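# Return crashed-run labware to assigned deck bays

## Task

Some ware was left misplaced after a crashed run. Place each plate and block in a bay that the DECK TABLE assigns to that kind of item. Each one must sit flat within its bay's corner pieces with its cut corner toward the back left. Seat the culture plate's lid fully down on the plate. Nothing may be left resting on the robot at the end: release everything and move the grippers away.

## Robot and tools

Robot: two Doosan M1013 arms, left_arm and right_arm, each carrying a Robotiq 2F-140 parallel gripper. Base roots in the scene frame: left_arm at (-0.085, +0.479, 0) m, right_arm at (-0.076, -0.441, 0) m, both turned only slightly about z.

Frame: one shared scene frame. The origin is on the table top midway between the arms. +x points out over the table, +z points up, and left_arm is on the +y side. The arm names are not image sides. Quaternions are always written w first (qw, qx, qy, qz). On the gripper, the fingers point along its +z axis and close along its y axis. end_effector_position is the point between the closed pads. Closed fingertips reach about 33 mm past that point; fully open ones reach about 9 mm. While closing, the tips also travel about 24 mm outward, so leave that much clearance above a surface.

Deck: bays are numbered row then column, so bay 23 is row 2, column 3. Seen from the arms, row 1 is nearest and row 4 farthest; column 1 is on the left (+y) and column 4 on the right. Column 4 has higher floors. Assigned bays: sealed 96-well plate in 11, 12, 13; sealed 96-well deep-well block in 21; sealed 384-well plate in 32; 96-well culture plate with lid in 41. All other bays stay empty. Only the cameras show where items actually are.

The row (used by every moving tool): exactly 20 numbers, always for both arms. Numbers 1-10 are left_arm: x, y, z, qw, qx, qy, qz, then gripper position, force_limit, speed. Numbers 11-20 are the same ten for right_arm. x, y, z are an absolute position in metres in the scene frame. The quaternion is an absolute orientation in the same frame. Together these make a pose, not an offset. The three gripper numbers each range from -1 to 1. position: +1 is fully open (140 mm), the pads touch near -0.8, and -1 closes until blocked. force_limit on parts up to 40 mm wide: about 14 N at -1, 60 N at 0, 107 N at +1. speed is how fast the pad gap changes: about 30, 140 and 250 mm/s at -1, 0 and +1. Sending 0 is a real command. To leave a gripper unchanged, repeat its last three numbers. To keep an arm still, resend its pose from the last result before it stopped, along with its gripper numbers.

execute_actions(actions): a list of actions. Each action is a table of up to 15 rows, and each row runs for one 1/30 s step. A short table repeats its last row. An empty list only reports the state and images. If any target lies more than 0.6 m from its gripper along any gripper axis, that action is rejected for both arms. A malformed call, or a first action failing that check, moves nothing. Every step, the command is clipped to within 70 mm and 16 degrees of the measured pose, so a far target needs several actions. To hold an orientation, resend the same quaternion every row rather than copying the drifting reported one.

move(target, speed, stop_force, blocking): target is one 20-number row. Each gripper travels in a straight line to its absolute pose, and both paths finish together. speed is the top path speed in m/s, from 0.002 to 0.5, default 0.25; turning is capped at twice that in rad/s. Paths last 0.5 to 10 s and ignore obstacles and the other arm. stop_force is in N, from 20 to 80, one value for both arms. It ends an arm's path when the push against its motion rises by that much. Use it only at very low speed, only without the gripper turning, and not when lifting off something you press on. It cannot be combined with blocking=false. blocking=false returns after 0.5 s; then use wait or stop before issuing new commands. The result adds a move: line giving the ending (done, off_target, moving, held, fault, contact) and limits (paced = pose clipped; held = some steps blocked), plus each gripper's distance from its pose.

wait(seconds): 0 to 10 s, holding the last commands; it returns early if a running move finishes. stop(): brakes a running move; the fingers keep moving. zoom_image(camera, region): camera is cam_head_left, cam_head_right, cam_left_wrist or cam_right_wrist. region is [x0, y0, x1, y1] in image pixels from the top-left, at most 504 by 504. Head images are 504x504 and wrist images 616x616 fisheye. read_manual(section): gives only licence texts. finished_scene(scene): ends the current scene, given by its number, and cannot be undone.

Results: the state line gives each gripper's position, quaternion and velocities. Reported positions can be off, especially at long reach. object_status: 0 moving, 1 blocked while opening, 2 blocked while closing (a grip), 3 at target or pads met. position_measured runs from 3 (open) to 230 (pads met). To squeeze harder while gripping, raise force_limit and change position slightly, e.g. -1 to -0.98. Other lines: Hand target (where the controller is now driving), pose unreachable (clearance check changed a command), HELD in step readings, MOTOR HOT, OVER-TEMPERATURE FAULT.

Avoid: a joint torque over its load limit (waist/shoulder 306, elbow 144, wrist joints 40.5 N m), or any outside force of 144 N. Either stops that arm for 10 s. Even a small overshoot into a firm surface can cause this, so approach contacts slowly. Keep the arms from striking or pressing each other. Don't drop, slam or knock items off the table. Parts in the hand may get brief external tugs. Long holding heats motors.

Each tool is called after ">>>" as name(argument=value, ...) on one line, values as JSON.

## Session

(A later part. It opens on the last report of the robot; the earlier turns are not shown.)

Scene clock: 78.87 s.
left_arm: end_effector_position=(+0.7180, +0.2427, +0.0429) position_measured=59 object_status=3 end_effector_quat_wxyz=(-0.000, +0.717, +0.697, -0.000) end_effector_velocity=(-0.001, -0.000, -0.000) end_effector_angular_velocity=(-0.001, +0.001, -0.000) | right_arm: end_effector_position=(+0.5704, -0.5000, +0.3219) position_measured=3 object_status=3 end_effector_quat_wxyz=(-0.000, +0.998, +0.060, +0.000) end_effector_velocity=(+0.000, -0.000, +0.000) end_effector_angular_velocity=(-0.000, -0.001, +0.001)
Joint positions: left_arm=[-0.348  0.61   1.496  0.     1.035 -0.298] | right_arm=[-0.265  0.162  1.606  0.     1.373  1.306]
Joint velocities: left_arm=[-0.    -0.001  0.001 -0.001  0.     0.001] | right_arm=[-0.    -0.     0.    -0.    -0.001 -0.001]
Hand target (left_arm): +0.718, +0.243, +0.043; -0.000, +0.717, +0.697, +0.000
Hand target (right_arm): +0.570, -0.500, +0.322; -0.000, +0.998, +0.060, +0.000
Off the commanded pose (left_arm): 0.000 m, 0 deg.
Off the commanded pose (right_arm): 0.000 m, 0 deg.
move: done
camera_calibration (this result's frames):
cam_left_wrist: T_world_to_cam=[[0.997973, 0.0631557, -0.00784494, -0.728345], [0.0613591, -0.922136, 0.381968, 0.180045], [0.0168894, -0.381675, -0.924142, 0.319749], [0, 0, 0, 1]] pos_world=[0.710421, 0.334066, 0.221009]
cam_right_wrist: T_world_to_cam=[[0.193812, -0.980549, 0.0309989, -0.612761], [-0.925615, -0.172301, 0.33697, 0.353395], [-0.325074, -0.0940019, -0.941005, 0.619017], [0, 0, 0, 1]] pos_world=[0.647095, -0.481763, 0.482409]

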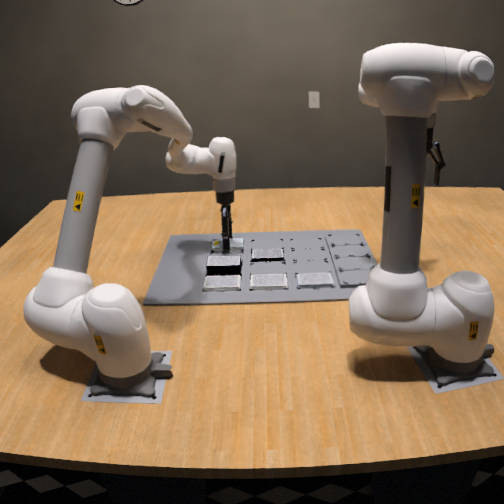

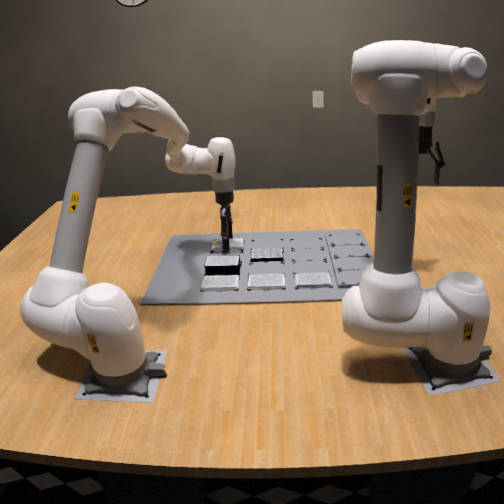

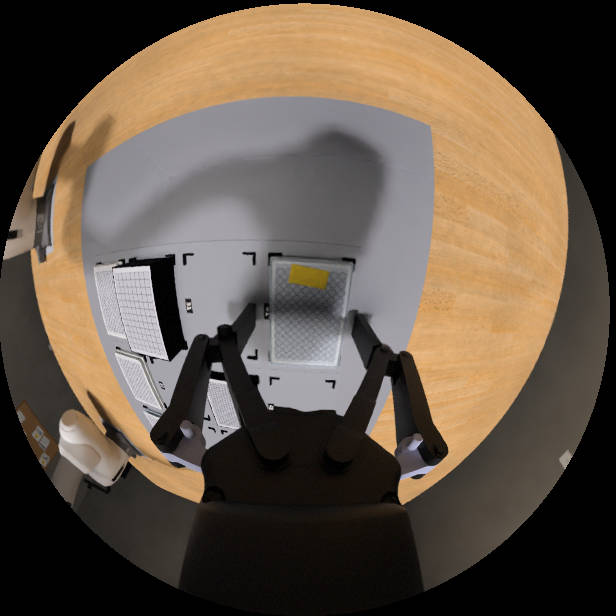

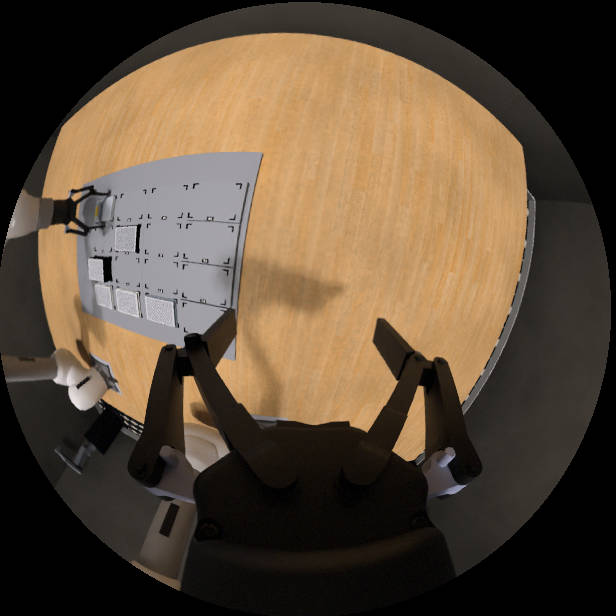

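>>> move(target=[0.7225,0.2427,0.043,0,0.7175,0.6966,0,0.55,-0.8,0,0.5704,-0.5,0.3219,0,0.998,0.06,0,1,0,0], speed=0.01)

>>> move(target=[0.7225,0.2427,0.043,0,0.7175,0.6966,0,0.25,-0.9,-1,0.5704,-0.5,0.3219,0,0.998,0.06,0,1,0,0])

>>> zoom_image(camera="cam_left_wrist", region=[200,200,420,400])

Scene clock: 80.63 s.
left_arm: end_effector_position=(+0.7225, +0.2427, +0.0430) position_measured=59 object_status=3 end_effector_quat_wxyz=(-0.000, +0.717, +0.697, +0.000) end_effector_velocity=(+0.000, -0.000, +0.001) end_effector_angular_velocity=(-0.001, -0.001, +0.000) | right_arm: end_effector_position=(+0.5704, -0.5000, +0.3219) position_measured=3 object_status=3 end_effector_quat_wxyz=(+0.000, +0.998, +0.060, +0.000) end_effector_velocity=(+0.000, +0.000, +0.000) end_effector_angular_velocity=(+0.000, -0.001, -0.001)
Joint positions: left_arm=[-0.346  0.616  1.486  0.     1.04  -0.296] | right_arm=[-0.265  0.162  1.606 -0.     1.373  1.306]
Joint velocities: left_arm=[ 0.    -0.001 -0.    -0.    -0.     0.   ] | right_arm=[ 0.    -0.    -0.     0.    -0.001  0.001]
Hand target (left_arm): +0.722, +0.243, +0.043; +0.000, +0.717, +0.697, -0.000
Hand target (right_arm): +0.570, -0.500, +0.322; -0.000, +0.998, +0.060, +0.000
Off the commanded pose (left_arm): 0.000 m, 0 deg.
Off the commanded pose (right_arm): 0.000 m, 0 deg.
move: done
camera_calibration (this result's frames):
cam_left_wrist: T_world_to_cam=[[0.997977, 0.0630913, -0.0077721, -0.732866], [0.0612712, -0.922131, 0.381996, 0.179776], [0.0169337, -0.3817, -0.924131, 0.319691], [0, 0, 0, 1]] pos_world=[0.714955, 0.334041, 0.221067]
cam_right_wrist: T_world_to_cam=[[0.193812, -0.980549, 0.0309992, -0.612761], [-0.925615, -0.172301, 0.33697, 0.353395], [-0.325074, -0.0940023, -0.941005, 0.619017], [0, 0, 0, 1]] pos_world=[0.647095, -0.481763, 0.482409]

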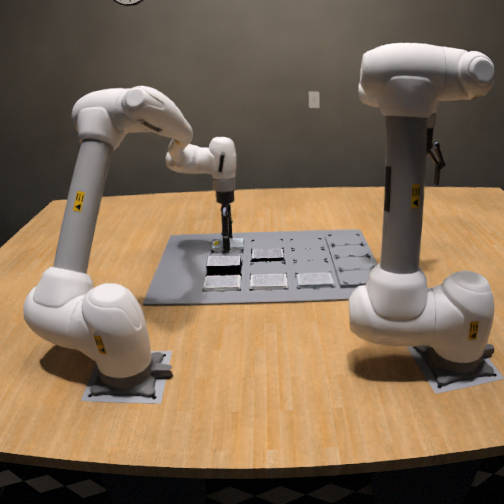

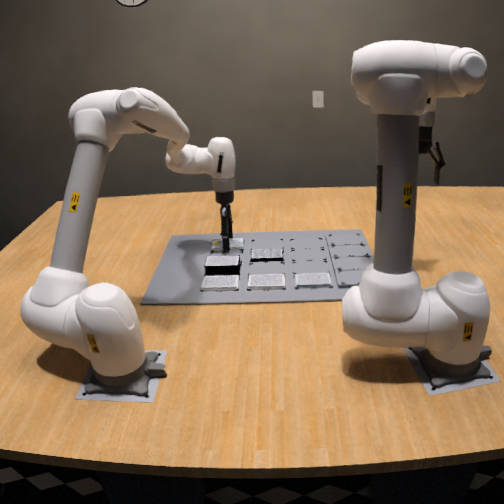

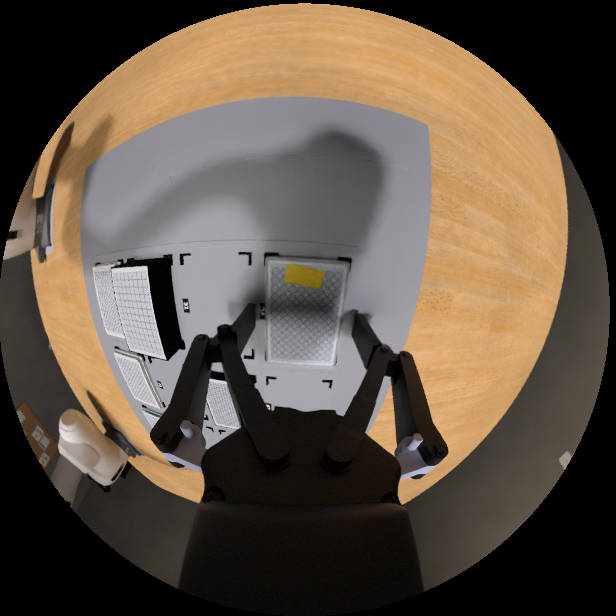

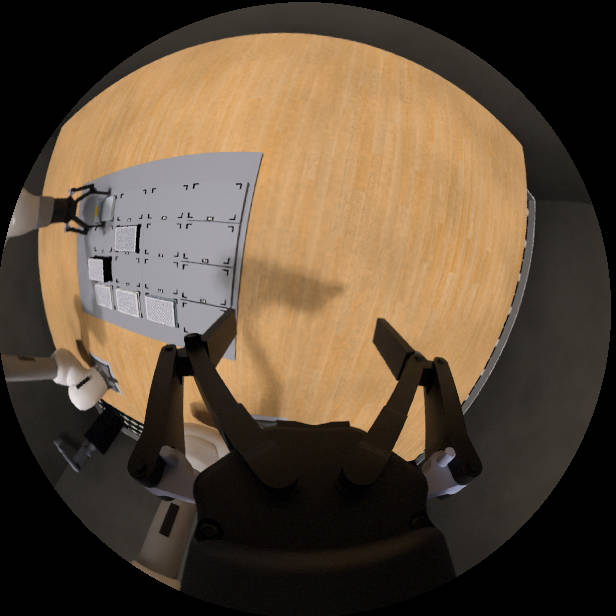

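Scene clock: 81.67 s.
left_arm: end_effector_position=(+0.7225, +0.2427, +0.0430) position_measured=98 object_status=3 end_effector_quat_wxyz=(-0.000, +0.717, +0.697, -0.000) end_effector_velocity=(+0.001, -0.000, +0.001) end_effector_angular_velocity=(-0.001, -0.001, +0.000) | right_arm: end_effector_position=(+0.5704, -0.5000, +0.3219) position_measured=3 object_status=3 end_effector_quat_wxyz=(-0.000, +0.998, +0.060, +0.000) end_effector_velocity=(-0.000, -0.000, -0.000) end_effector_angular_velocity=(-0.000, +0.001, -0.000)
Joint positions: left_arm=[-0.346  0.616  1.486  0.     1.04  -0.296] | right_arm=[-0.265  0.162  1.606  0.     1.373  1.306]
Joint velocities: left_arm=[ 0.    -0.001 -0.001 -0.001  0.     0.   ] | right_arm=[-0.     0.    -0.    -0.     0.001 -0.   ]
Hand target (left_arm): +0.723, +0.243, +0.043; -0.000, +0.717, +0.697, -0.000
Hand target (right_arm): +0.570, -0.500, +0.322; -0.000, +0.998, +0.060, +0.000
Off the commanded pose (left_arm): 0.000 m, 0 deg.
Off the commanded pose (right_arm): 0.000 m, 0 deg.
move: done
camera_calibration (this result's frames):
cam_left_wrist: T_world_to_cam=[[0.997975, 0.063109, -0.00790505, -0.732829], [0.0613393, -0.922147, 0.381945, 0.179764], [0.0168146, -0.381657, -0.924151, 0.319778], [0, 0, 0, 1]] pos_world=[0.714942, 0.334062, 0.22107]
cam_right_wrist: T_world_to_cam=[[0.193812, -0.980549, 0.0309989, -0.612761], [-0.925615, -0.172301, 0.33697, 0.353395], [-0.325074, -0.0940019, -0.941005, 0.619017], [0, 0, 0, 1]] pos_world=[0.647095, -0.481763, 0.482409]

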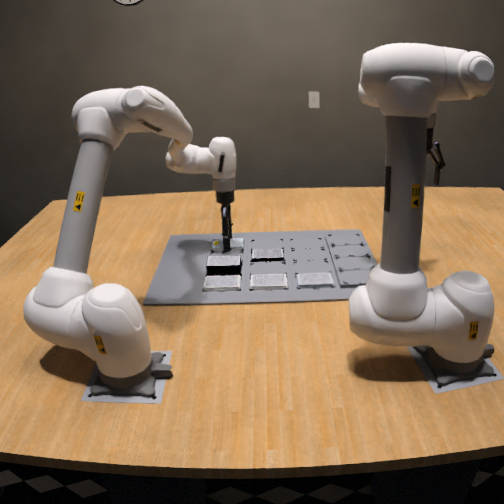

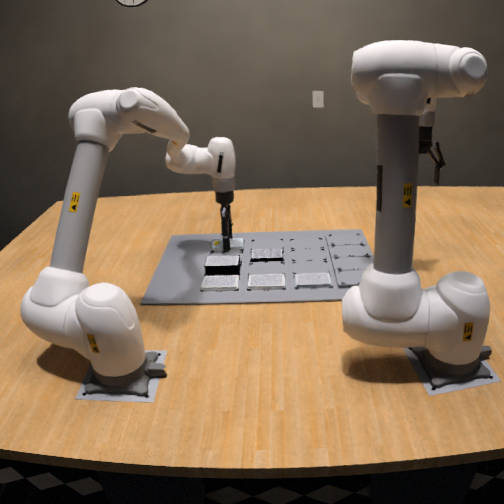

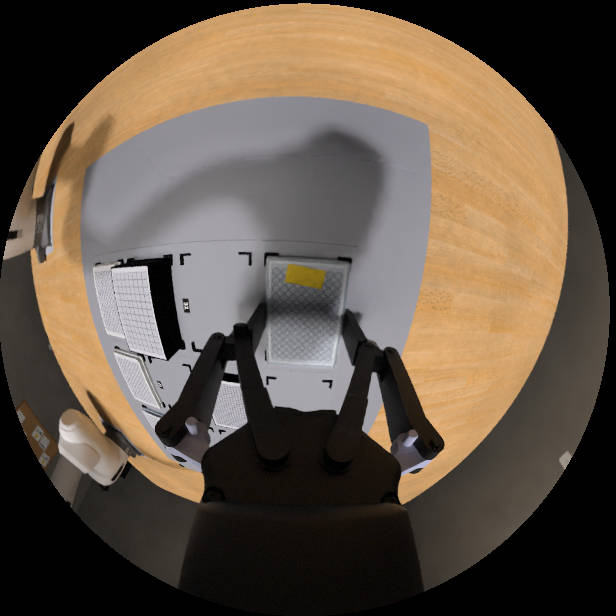

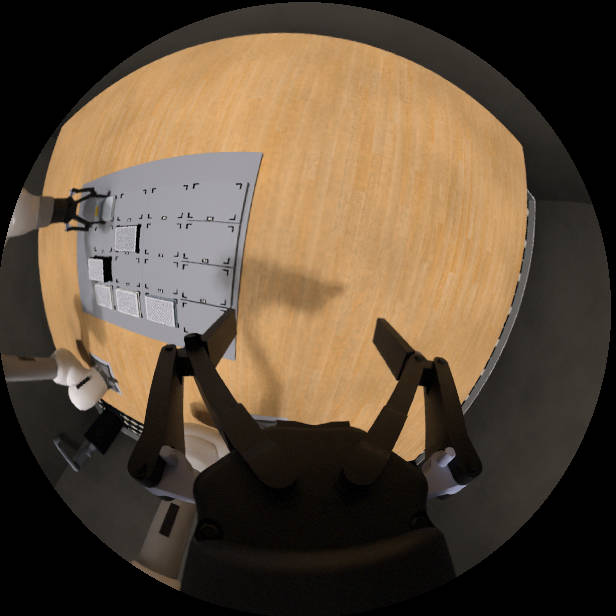

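Region (200, 200, 420, 400) of cam_left_wrist's 616x616 image, scaled by 2.291, with more detail than that image has; it fills the top 458 rows of this view, and the rest is white.

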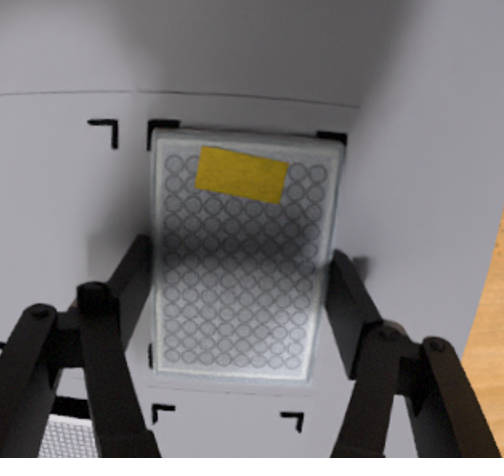

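>>> move(target=[0.7225,0.2427,0.043,0,0.7175,0.6966,0,0.6,-0.9,-0.5,0.5704,-0.5,0.3219,0,0.998,0.06,0,1,0,0])

>>> move(target=[0.7225,0.2427,0.10,0,0.7175,0.6966,0,0.6,-0.9,-0.5,0.5704,-0.5,0.3219,0,0.998,0.06,0,1,0,0], speed=0.1)

>>> move(target=[0.72,0.34,0.10,0,0.7175,0.6966,0,0.6,-0.9,-0.5,0.5704,-0.5,0.3219,0,0.998,0.06,0,1,0,0], speed=0.15)

>>> zoom_image(camera="cam_left_wrist", region=[220,280,400,420])

>>> zoom_image(camera="cam_head_left", region=[190,225,290,285])

Scene clock: 82.77 s.
left_arm: end_effector_position=(+0.7225, +0.2427, +0.0430) position_measured=53 object_status=3 end_effector_quat_wxyz=(-0.000, +0.717, +0.697, +0.000) end_effector_velocity=(+0.000, +0.000, +0.001) end_effector_angular_velocity=(+0.000, -0.000, +0.002) | right_arm: end_effector_position=(+0.5704, -0.5000, +0.3219) position_measured=3 object_status=3 end_effector_quat_wxyz=(-0.000, +0.998, +0.060, -0.000) end_effector_velocity=(+0.000, +0.000, -0.000) end_effector_angular_velocity=(-0.000, +0.000, +0.001)
Joint positions: left_arm=[-0.346  0.616  1.486  0.     1.04  -0.296] | right_arm=[-0.265  0.162  1.606  0.     1.373  1.306]
Joint velocities: left_arm=[ 0.    -0.001 -0.001  0.     0.001 -0.002] | right_arm=[ 0.     0.     0.    -0.     0.    -0.001]
Hand target (left_arm): +0.722, +0.243, +0.043; -0.000, +0.717, +0.697, -0.000
Hand target (right_arm): +0.570, -0.500, +0.322; -0.000, +0.998, +0.060, -0.000
Off the commanded pose (left_arm): 0.000 m, 0 deg.
Off the commanded pose (right_arm): 0.000 m, 0 deg.
move: done
camera_calibration (this result's frames):
cam_left_wrist: T_world_to_cam=[[0.997976, 0.0631124, -0.00777312, -0.732886], [0.0612911, -0.922129, 0.381996, 0.179776], [0.0169408, -0.381699, -0.924131, 0.319689], [0, 0, 0, 1]] pos_world=[0.714969, 0.334056, 0.221064]
cam_right_wrist: T_world_to_cam=[[0.193812, -0.980549, 0.0309986, -0.612761], [-0.925615, -0.172301, 0.336971, 0.353395], [-0.325075, -0.0940018, -0.941005, 0.619017], [0, 0, 0, 1]] pos_world=[0.647095, -0.481763, 0.482409]

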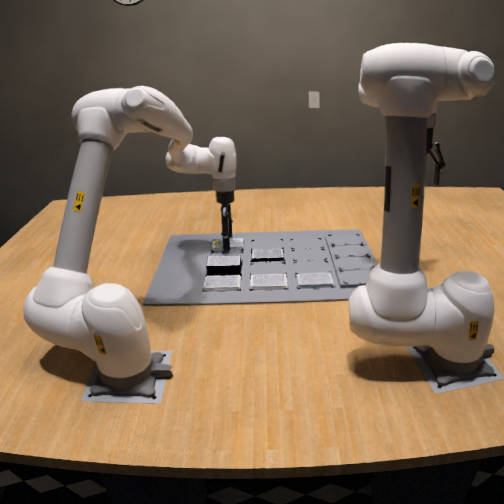

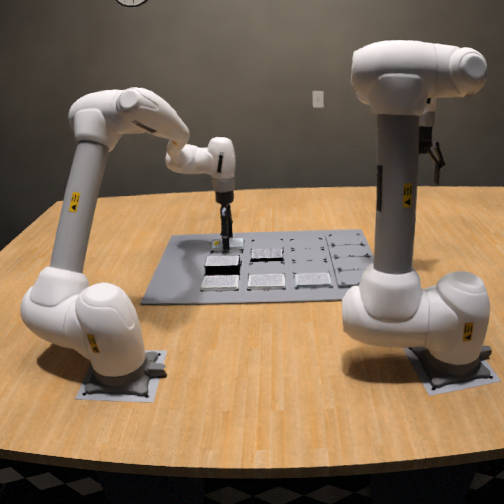

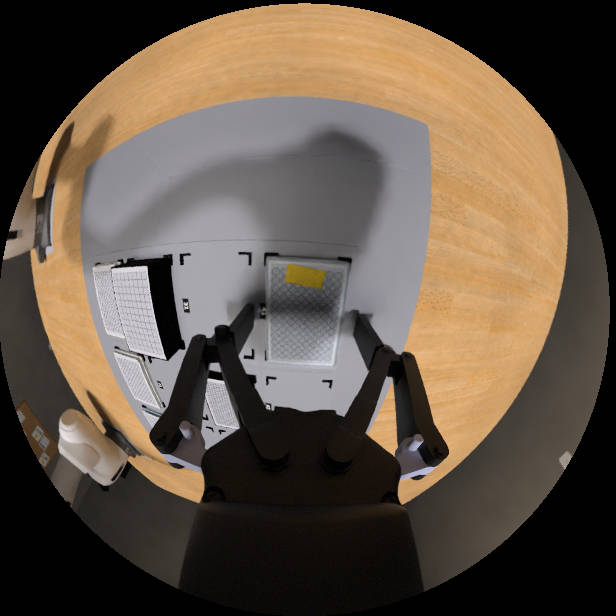

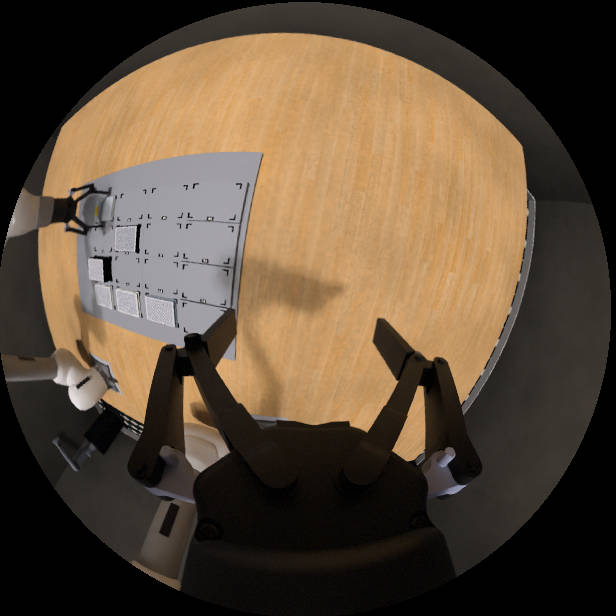

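Scene clock: 83.63 s.
left_arm: end_effector_position=(+0.7225, +0.2427, +0.1001) position_measured=53 object_status=3 end_effector_quat_wxyz=(+0.000, +0.717, +0.697, +0.000) end_effector_velocity=(+0.001, -0.000, +0.001) end_effector_angular_velocity=(-0.001, -0.002, +0.001) | right_arm: end_effector_position=(+0.5704, -0.5000, +0.3219) position_measured=3 object_status=3 end_effector_quat_wxyz=(-0.000, +0.998, +0.060, -0.000) end_effector_velocity=(-0.000, -0.001, +0.000) end_effector_angular_velocity=(+0.000, -0.000, -0.001)
Joint positions: left_arm=[-0.346  0.572  1.444 -0.     1.125 -0.296] | right_arm=[-0.265  0.162  1.606  0.     1.373  1.306]
Joint velocities: left_arm=[ 0.    -0.    -0.001 -0.    -0.001 -0.001] | right_arm=[-0.001 -0.    -0.     0.     0.     0.   ]
Hand target (left_arm): +0.723, +0.243, +0.100; +0.000, +0.718, +0.697, -0.000
Hand target (right_arm): +0.570, -0.500, +0.322; +0.000, +0.998, +0.060, -0.000
Off the commanded pose (left_arm): 0.000 m, 0 deg.
Off the commanded pose (right_arm): 0.000 m, 0 deg.
move: done
camera_calibration (this result's frames):
cam_left_wrist: T_world_to_cam=[[0.997979, 0.0630763, -0.00769424, -0.732475], [0.0612256, -0.922087, 0.382109, 0.157944], [0.0170073, -0.381808, -0.924085, 0.37244], [0, 0, 0, 1]] pos_world=[0.71499, 0.33404, 0.278178]
cam_right_wrist: T_world_to_cam=[[0.193813, -0.980549, 0.0309987, -0.612761], [-0.925615, -0.172302, 0.336971, 0.353394], [-0.325075, -0.094002, -0.941005, 0.619017], [0, 0, 0, 1]] pos_world=[0.647095, -0.481763, 0.482409]

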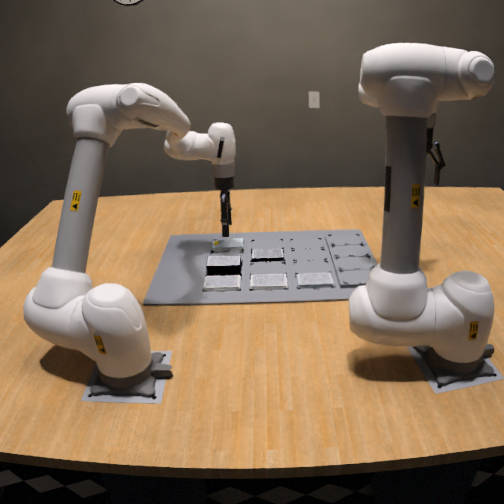

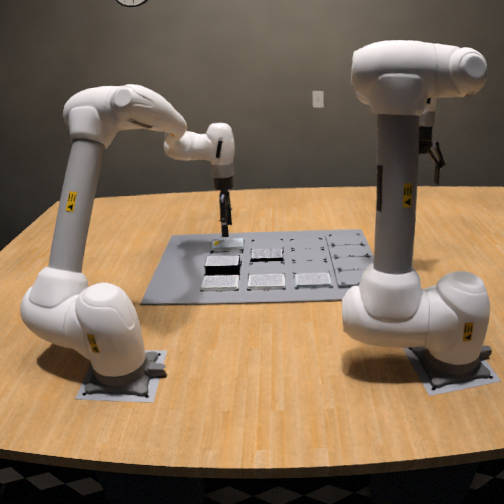

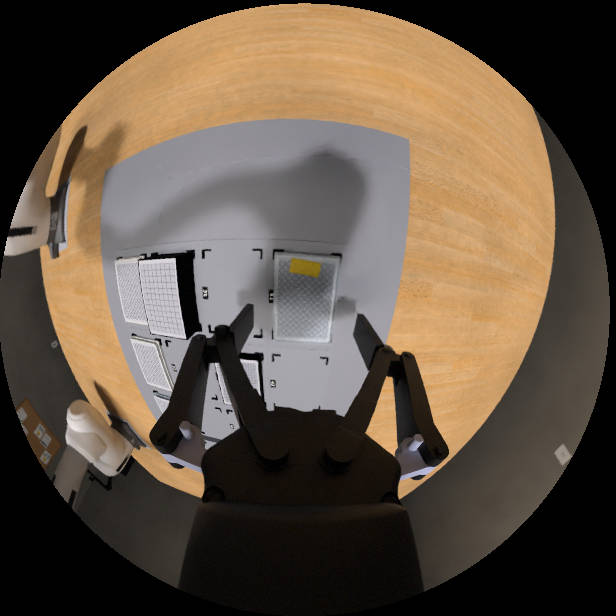

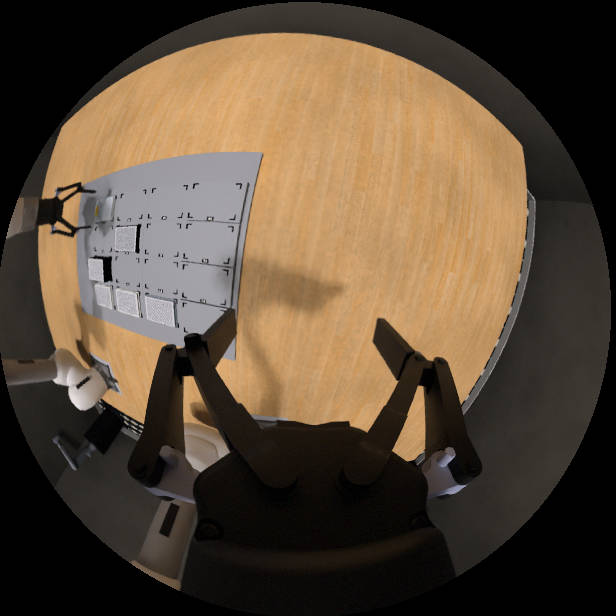

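Scene clock: 84.60 s.
left_arm: end_effector_position=(+0.7202, +0.3401, +0.1001) position_measured=53 object_status=3 end_effector_quat_wxyz=(+0.000, +0.717, +0.697, +0.000) end_effector_velocity=(-0.000, -0.000, -0.001) end_effector_angular_velocity=(+0.000, +0.001, +0.001) | right_arm: end_effector_position=(+0.5704, -0.5000, +0.3219) position_measured=3 object_status=3 end_effector_quat_wxyz=(-0.000, +0.998, +0.060, -0.000) end_effector_velocity=(-0.000, -0.000, -0.000) end_effector_angular_velocity=(+0.000, +0.001, -0.001)
Joint positions: left_arm=[-0.234  0.537  1.503  0.     1.102 -0.184] | right_arm=[-0.265  0.162  1.606  0.     1.373  1.306]
Joint velocities: left_arm=[-0.     0.001  0.     0.     0.    -0.001] | right_arm=[-0.     0.     0.     0.     0.001  0.   ]
Hand target (left_arm): +0.720, +0.340, +0.100; +0.000, +0.717, +0.697, +0.000
Hand target (right_arm): +0.570, -0.500, +0.322; +0.000, +0.998, +0.060, -0.000
Off the commanded pose (left_arm): 0.000 m, 0 deg.
Off the commanded pose (right_arm): 0.000 m, 0 deg.
move: done
camera_calibration (this result's frames):
cam_left_wrist: T_world_to_cam=[[0.997973, 0.0631821, -0.00763848, -0.736305], [0.0613043, -0.922132, 0.381987, 0.247962], [0.017091, -0.381681, -0.924136, 0.409547], [0, 0, 0, 1]] pos_world=[0.712612, 0.431491, 0.278134]
cam_right_wrist: T_world_to_cam=[[0.193812, -0.980549, 0.0309986, -0.612761], [-0.925615, -0.172301, 0.336971, 0.353395], [-0.325075, -0.0940019, -0.941005, 0.619017], [0, 0, 0, 1]] pos_world=[0.647095, -0.481763, 0.482409]

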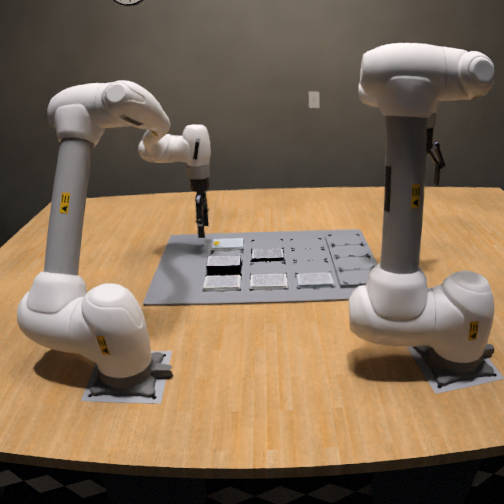

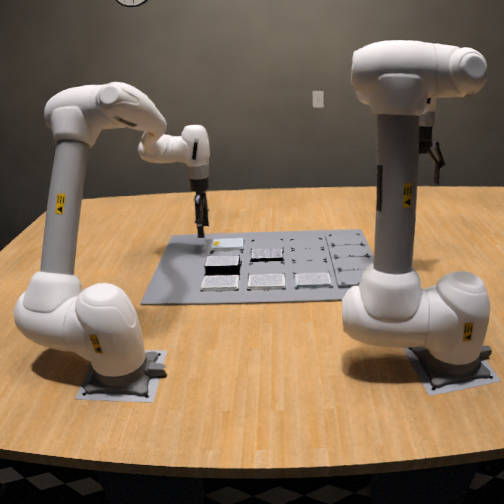

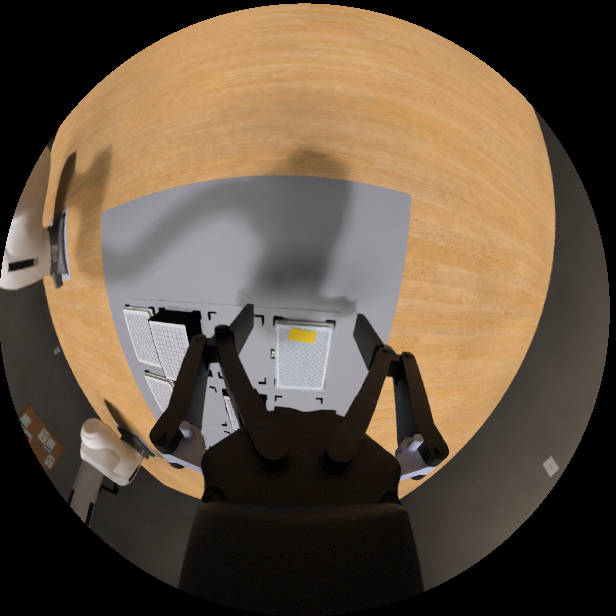

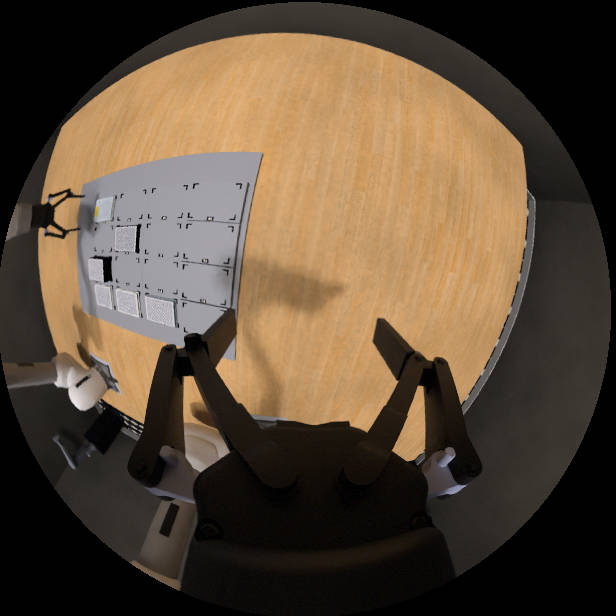

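Region (220, 280, 400, 420) of cam_left_wrist's 616x616 image, scaled by 2.800, with more detail than that image has.

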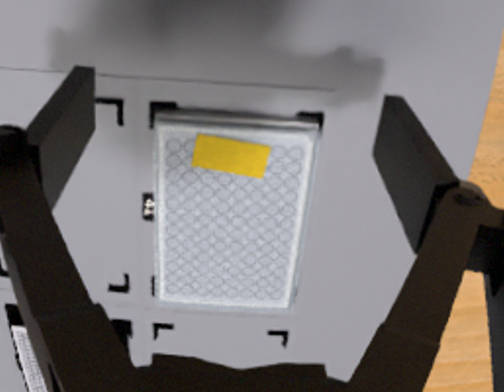

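Region (190, 225, 290, 285) of cam_head_left's 504x504 image, scaled by 5.040, with more detail than that image has; it fills the top 302 rows of this view, and the rest is white.

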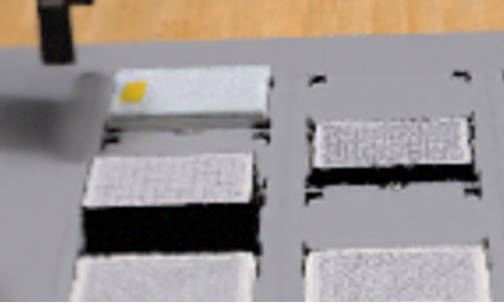

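>>> move(target=[0.72,0.20,0.085,0,0.7175,0.6966,0,-1,-0.9,0.5,0.5704,-0.5,0.3219,0,0.998,0.06,0,1,0,0], speed=0.15)

>>> move(target=[0.72,0.20,0.055,0,0.7175,0.6966,0,-1,-0.9,0.5,0.5704,-0.5,0.3219,0,0.998,0.06,0,1,0,0], speed=0.006, stop_force=20)

Scene clock: 86.37 s.
left_arm: end_effector_position=(+0.7197, +0.1998, +0.0849) position_measured=231 object_status=3 end_effector_quat_wxyz=(-0.000, +0.718, +0.697, -0.000) end_effector_velocity=(+0.000, +0.000, -0.000) end_effector_angular_velocity=(+0.000, -0.000, -0.001) | right_arm: end_effector_position=(+0.5704, -0.5000, +0.3219) position_measured=3 object_status=3 end_effector_quat_wxyz=(-0.000, +0.998, +0.060, -0.000) end_effector_velocity=(+0.000, +0.000, -0.000) end_effector_angular_velocity=(+0.000, -0.001, -0.001)
Joint positions: left_arm=[-0.395  0.599  1.43  -0.     1.113 -0.345] | right_arm=[-0.265  0.162  1.606  0.     1.373  1.306]
Joint velocities: left_arm=[ 0.  0.  0.  0. -0.  0.] | right_arm=[ 0.     0.     0.     0.    -0.001  0.001]
Hand target (left_arm): +0.720, +0.200, +0.085; -0.000, +0.717, +0.697, -0.000
Hand target (right_arm): +0.570, -0.500, +0.322; -0.000, +0.998, +0.060, -0.000
Off the commanded pose (left_arm): 0.000 m, 0 deg.
Off the commanded pose (right_arm): 0.000 m, 0 deg.
move: done
camera_calibration (this result's frames):
cam_left_wrist: T_world_to_cam=[[0.997979, 0.063049, -0.0079791, -0.727015], [0.0613103, -0.922108, 0.382043, 0.124339], [0.0167299, -0.38176, -0.92411, 0.34227], [0, 0, 0, 1]] pos_world=[0.712196, 0.291157, 0.262991]
cam_right_wrist: T_world_to_cam=[[0.193812, -0.980549, 0.0309986, -0.612761], [-0.925615, -0.172302, 0.336971, 0.353395], [-0.325075, -0.0940019, -0.941005, 0.619017], [0, 0, 0, 1]] pos_world=[0.647095, -0.481763, 0.482409]

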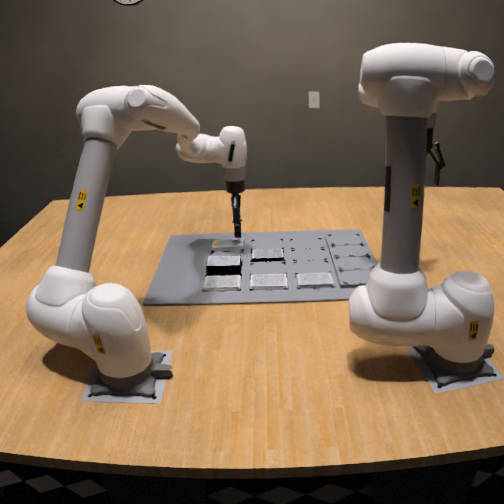

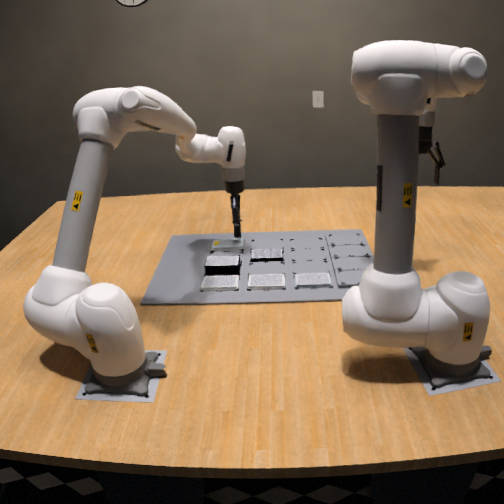

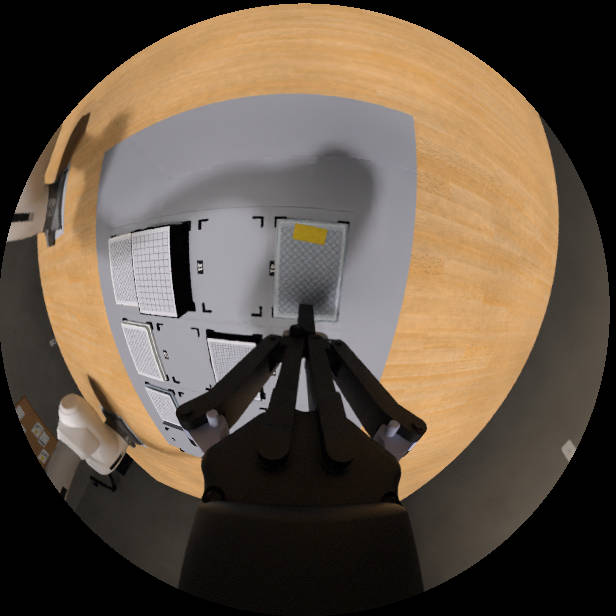

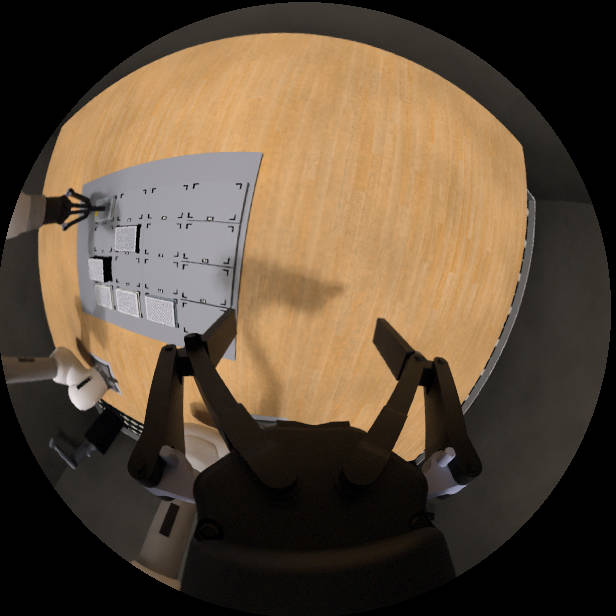

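Scene clock: 91.00 s.
left_arm: end_effector_position=(+0.7200, +0.2000, +0.0592) position_measured=231 object_status=3 end_effector_quat_wxyz=(+0.000, +0.717, +0.697, +0.000) end_effector_velocity=(+0.000, -0.000, +0.001) end_effector_angular_velocity=(-0.000, +0.001, +0.001) | right_arm: end_effector_position=(+0.5704, -0.5000, +0.3219) position_measured=3 object_status=3 end_effector_quat_wxyz=(-0.000, +0.998, +0.060, -0.000) end_effector_velocity=(-0.000, +0.000, -0.000) end_effector_angular_velocity=(+0.000, +0.001, +0.001)
Joint positions: left_arm=[-0.395  0.618  1.449 -0.     1.074 -0.345] | right_arm=[-0.265  0.162  1.606  0.     1.373  1.306]
Joint velocities: left_arm=[ 0.     0.    -0.002 -0.001  0.002 -0.001] | right_arm=[ 0.     0.     0.    -0.     0.001 -0.001]
Hand target (left_arm): +0.720, +0.200, +0.059; +0.000, +0.717, +0.697, +0.000
Hand target (right_arm): +0.570, -0.500, +0.322; +0.000, +0.998, +0.060, -0.000
Off the commanded pose (left_arm): 0.004 m, 0 deg.
Off the commanded pose (right_arm): 0.000 m, 0 deg.
move: contact (left_arm)
camera_calibration (this result's frames):
cam_left_wrist: T_world_to_cam=[[0.997975, 0.0631435, -0.00764758, -0.727525], [0.0612704, -0.922096, 0.38208, 0.134349], [0.017074, -0.381775, -0.924098, 0.318304], [0, 0, 0, 1]] pos_world=[0.712385, 0.291342, 0.237248]
cam_right_wrist: T_world_to_cam=[[0.193812, -0.980549, 0.0309988, -0.612761], [-0.925615, -0.172301, 0.336971, 0.353395], [-0.325075, -0.0940021, -0.941005, 0.619017], [0, 0, 0, 1]] pos_world=[0.647095, -0.481763, 0.482409]

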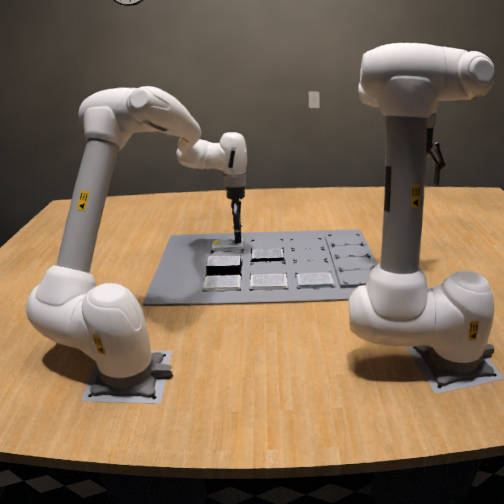

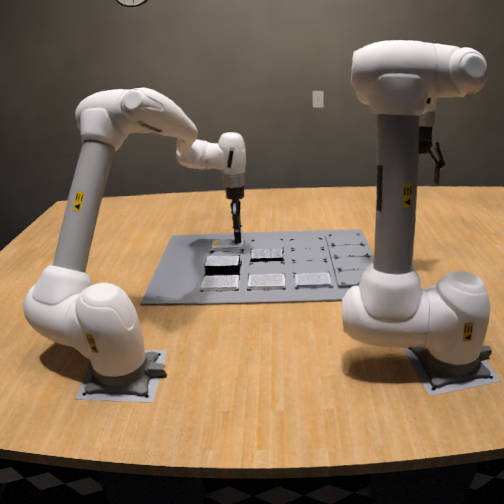

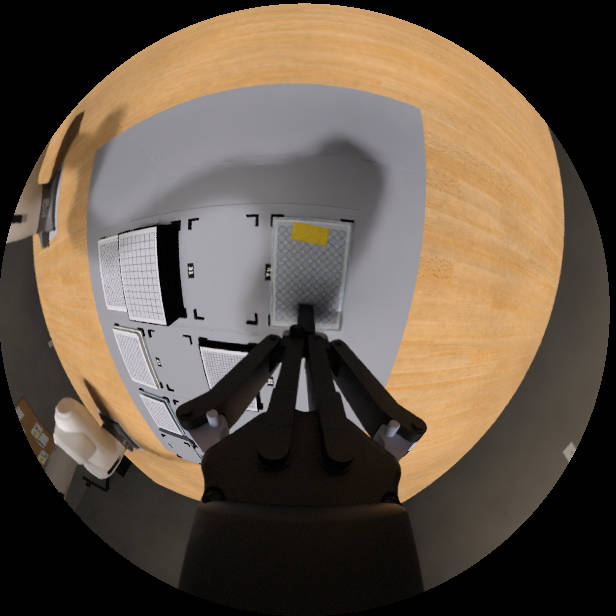

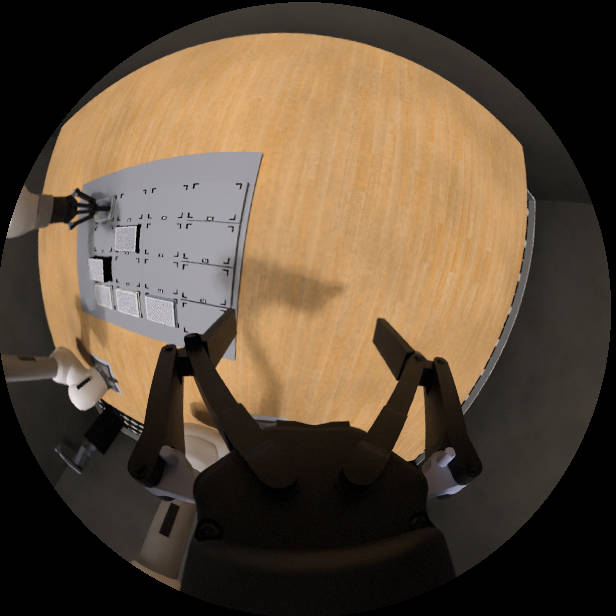

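Down. Lift and check.

>>> move(target=[0.72,0.20,0.16,0,0.7175,0.6966,0,-1,-0.9,0.5,0.5704,-0.5,0.3219,0,0.998,0.06,0,1,0,0], speed=0.15)

>>> zoom_image(camera="cam_head_left", region=[190,225,350,300])

Scene clock: 92.13 s.
left_arm: end_effector_position=(+0.7200, +0.2000, +0.1601) position_measured=231 object_status=3 end_effector_quat_wxyz=(+0.000, +0.718, +0.697, +0.000) end_effector_velocity=(-0.000, +0.000, -0.001) end_effector_angular_velocity=(+0.001, +0.002, -0.001) | right_arm: end_effector_position=(+0.5704, -0.5000, +0.3219) position_measured=3 object_status=3 end_effector_quat_wxyz=(+0.000, +0.998, +0.060, -0.000) end_effector_velocity=(+0.000, +0.000, +0.000) end_effector_angular_velocity=(+0.000, -0.000, -0.000)
Joint positions: left_arm=[-0.395  0.551  1.363  0.     1.227 -0.345] | right_arm=[-0.265  0.162  1.606 -0.     1.373  1.306]
Joint velocities: left_arm=[-0.     0.001  0.     0.001  0.001  0.001] | right_arm=[ 0.    -0.    -0.     0.    -0.     0.001]
Hand target (left_arm): +0.720, +0.200, +0.160; +0.000, +0.718, +0.697, -0.000
Hand target (right_arm): +0.570, -0.500, +0.322; -0.000, +0.998, +0.060, -0.000
Off the commanded pose (left_arm): 0.000 m, 0 deg.
Off the commanded pose (right_arm): 0.000 m, 0 deg.
move: done
camera_calibration (this result's frames):
cam_left_wrist: T_world_to_cam=[[0.997984, 0.0629979, -0.00774506, -0.726804], [0.0611739, -0.922121, 0.382035, 0.0958905], [0.0169255, -0.381738, -0.924116, 0.411653], [0, 0, 0, 1]] pos_world=[0.712505, 0.291353, 0.338152]
cam_right_wrist: T_world_to_cam=[[0.193813, -0.980549, 0.0309989, -0.612761], [-0.925615, -0.172302, 0.336971, 0.353395], [-0.325075, -0.0940022, -0.941005, 0.619017], [0, 0, 0, 1]] pos_world=[0.647095, -0.481763, 0.482409]

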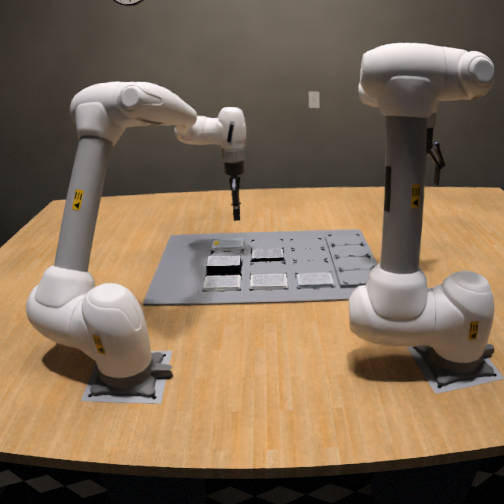

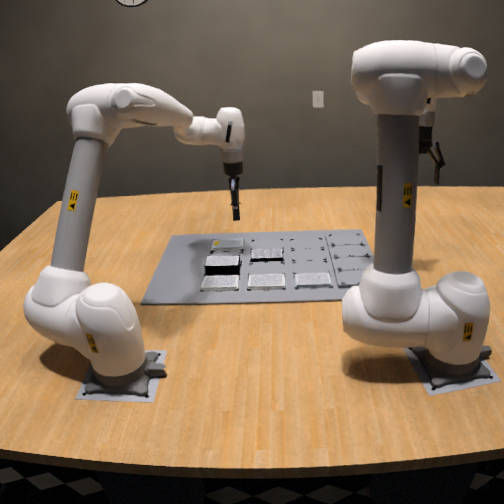

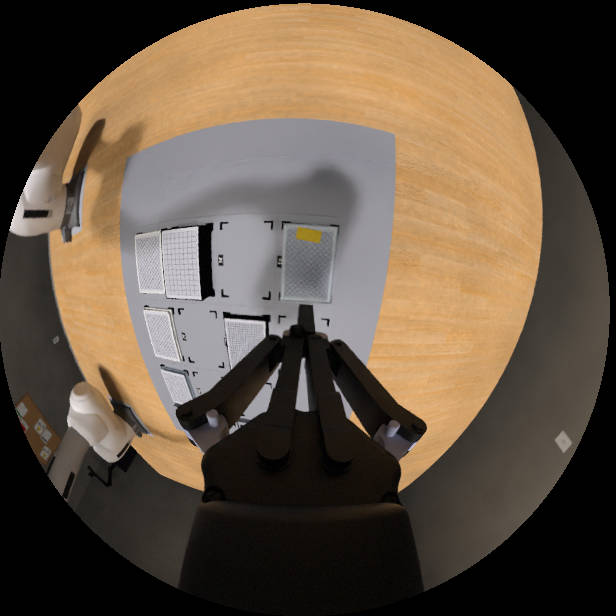

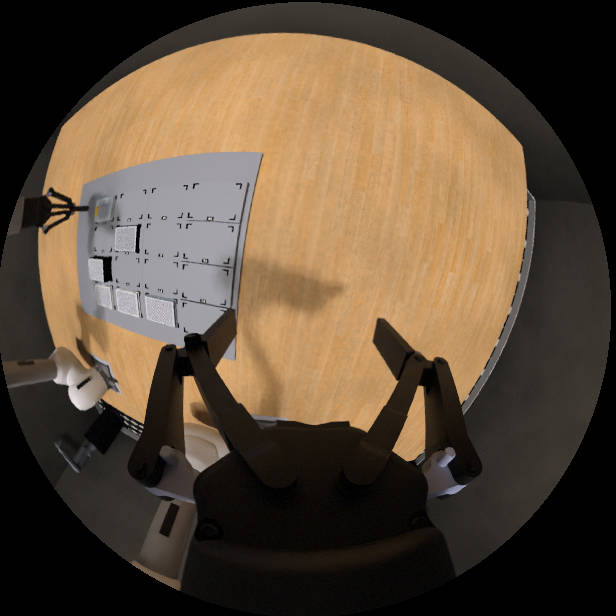

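Region (190, 225, 350, 300) of cam_head_left's 504x504 image, scaled by 3.150, with more detail than that image has; it fills the top 236 rows of this view, and the rest is white.

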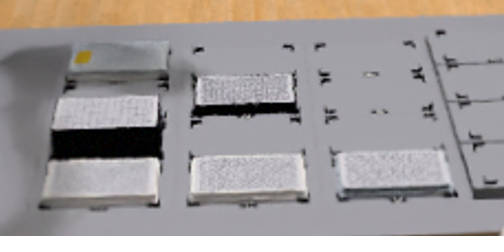

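>>> finished_scene(scene=1)

The scene is finished: the task was done.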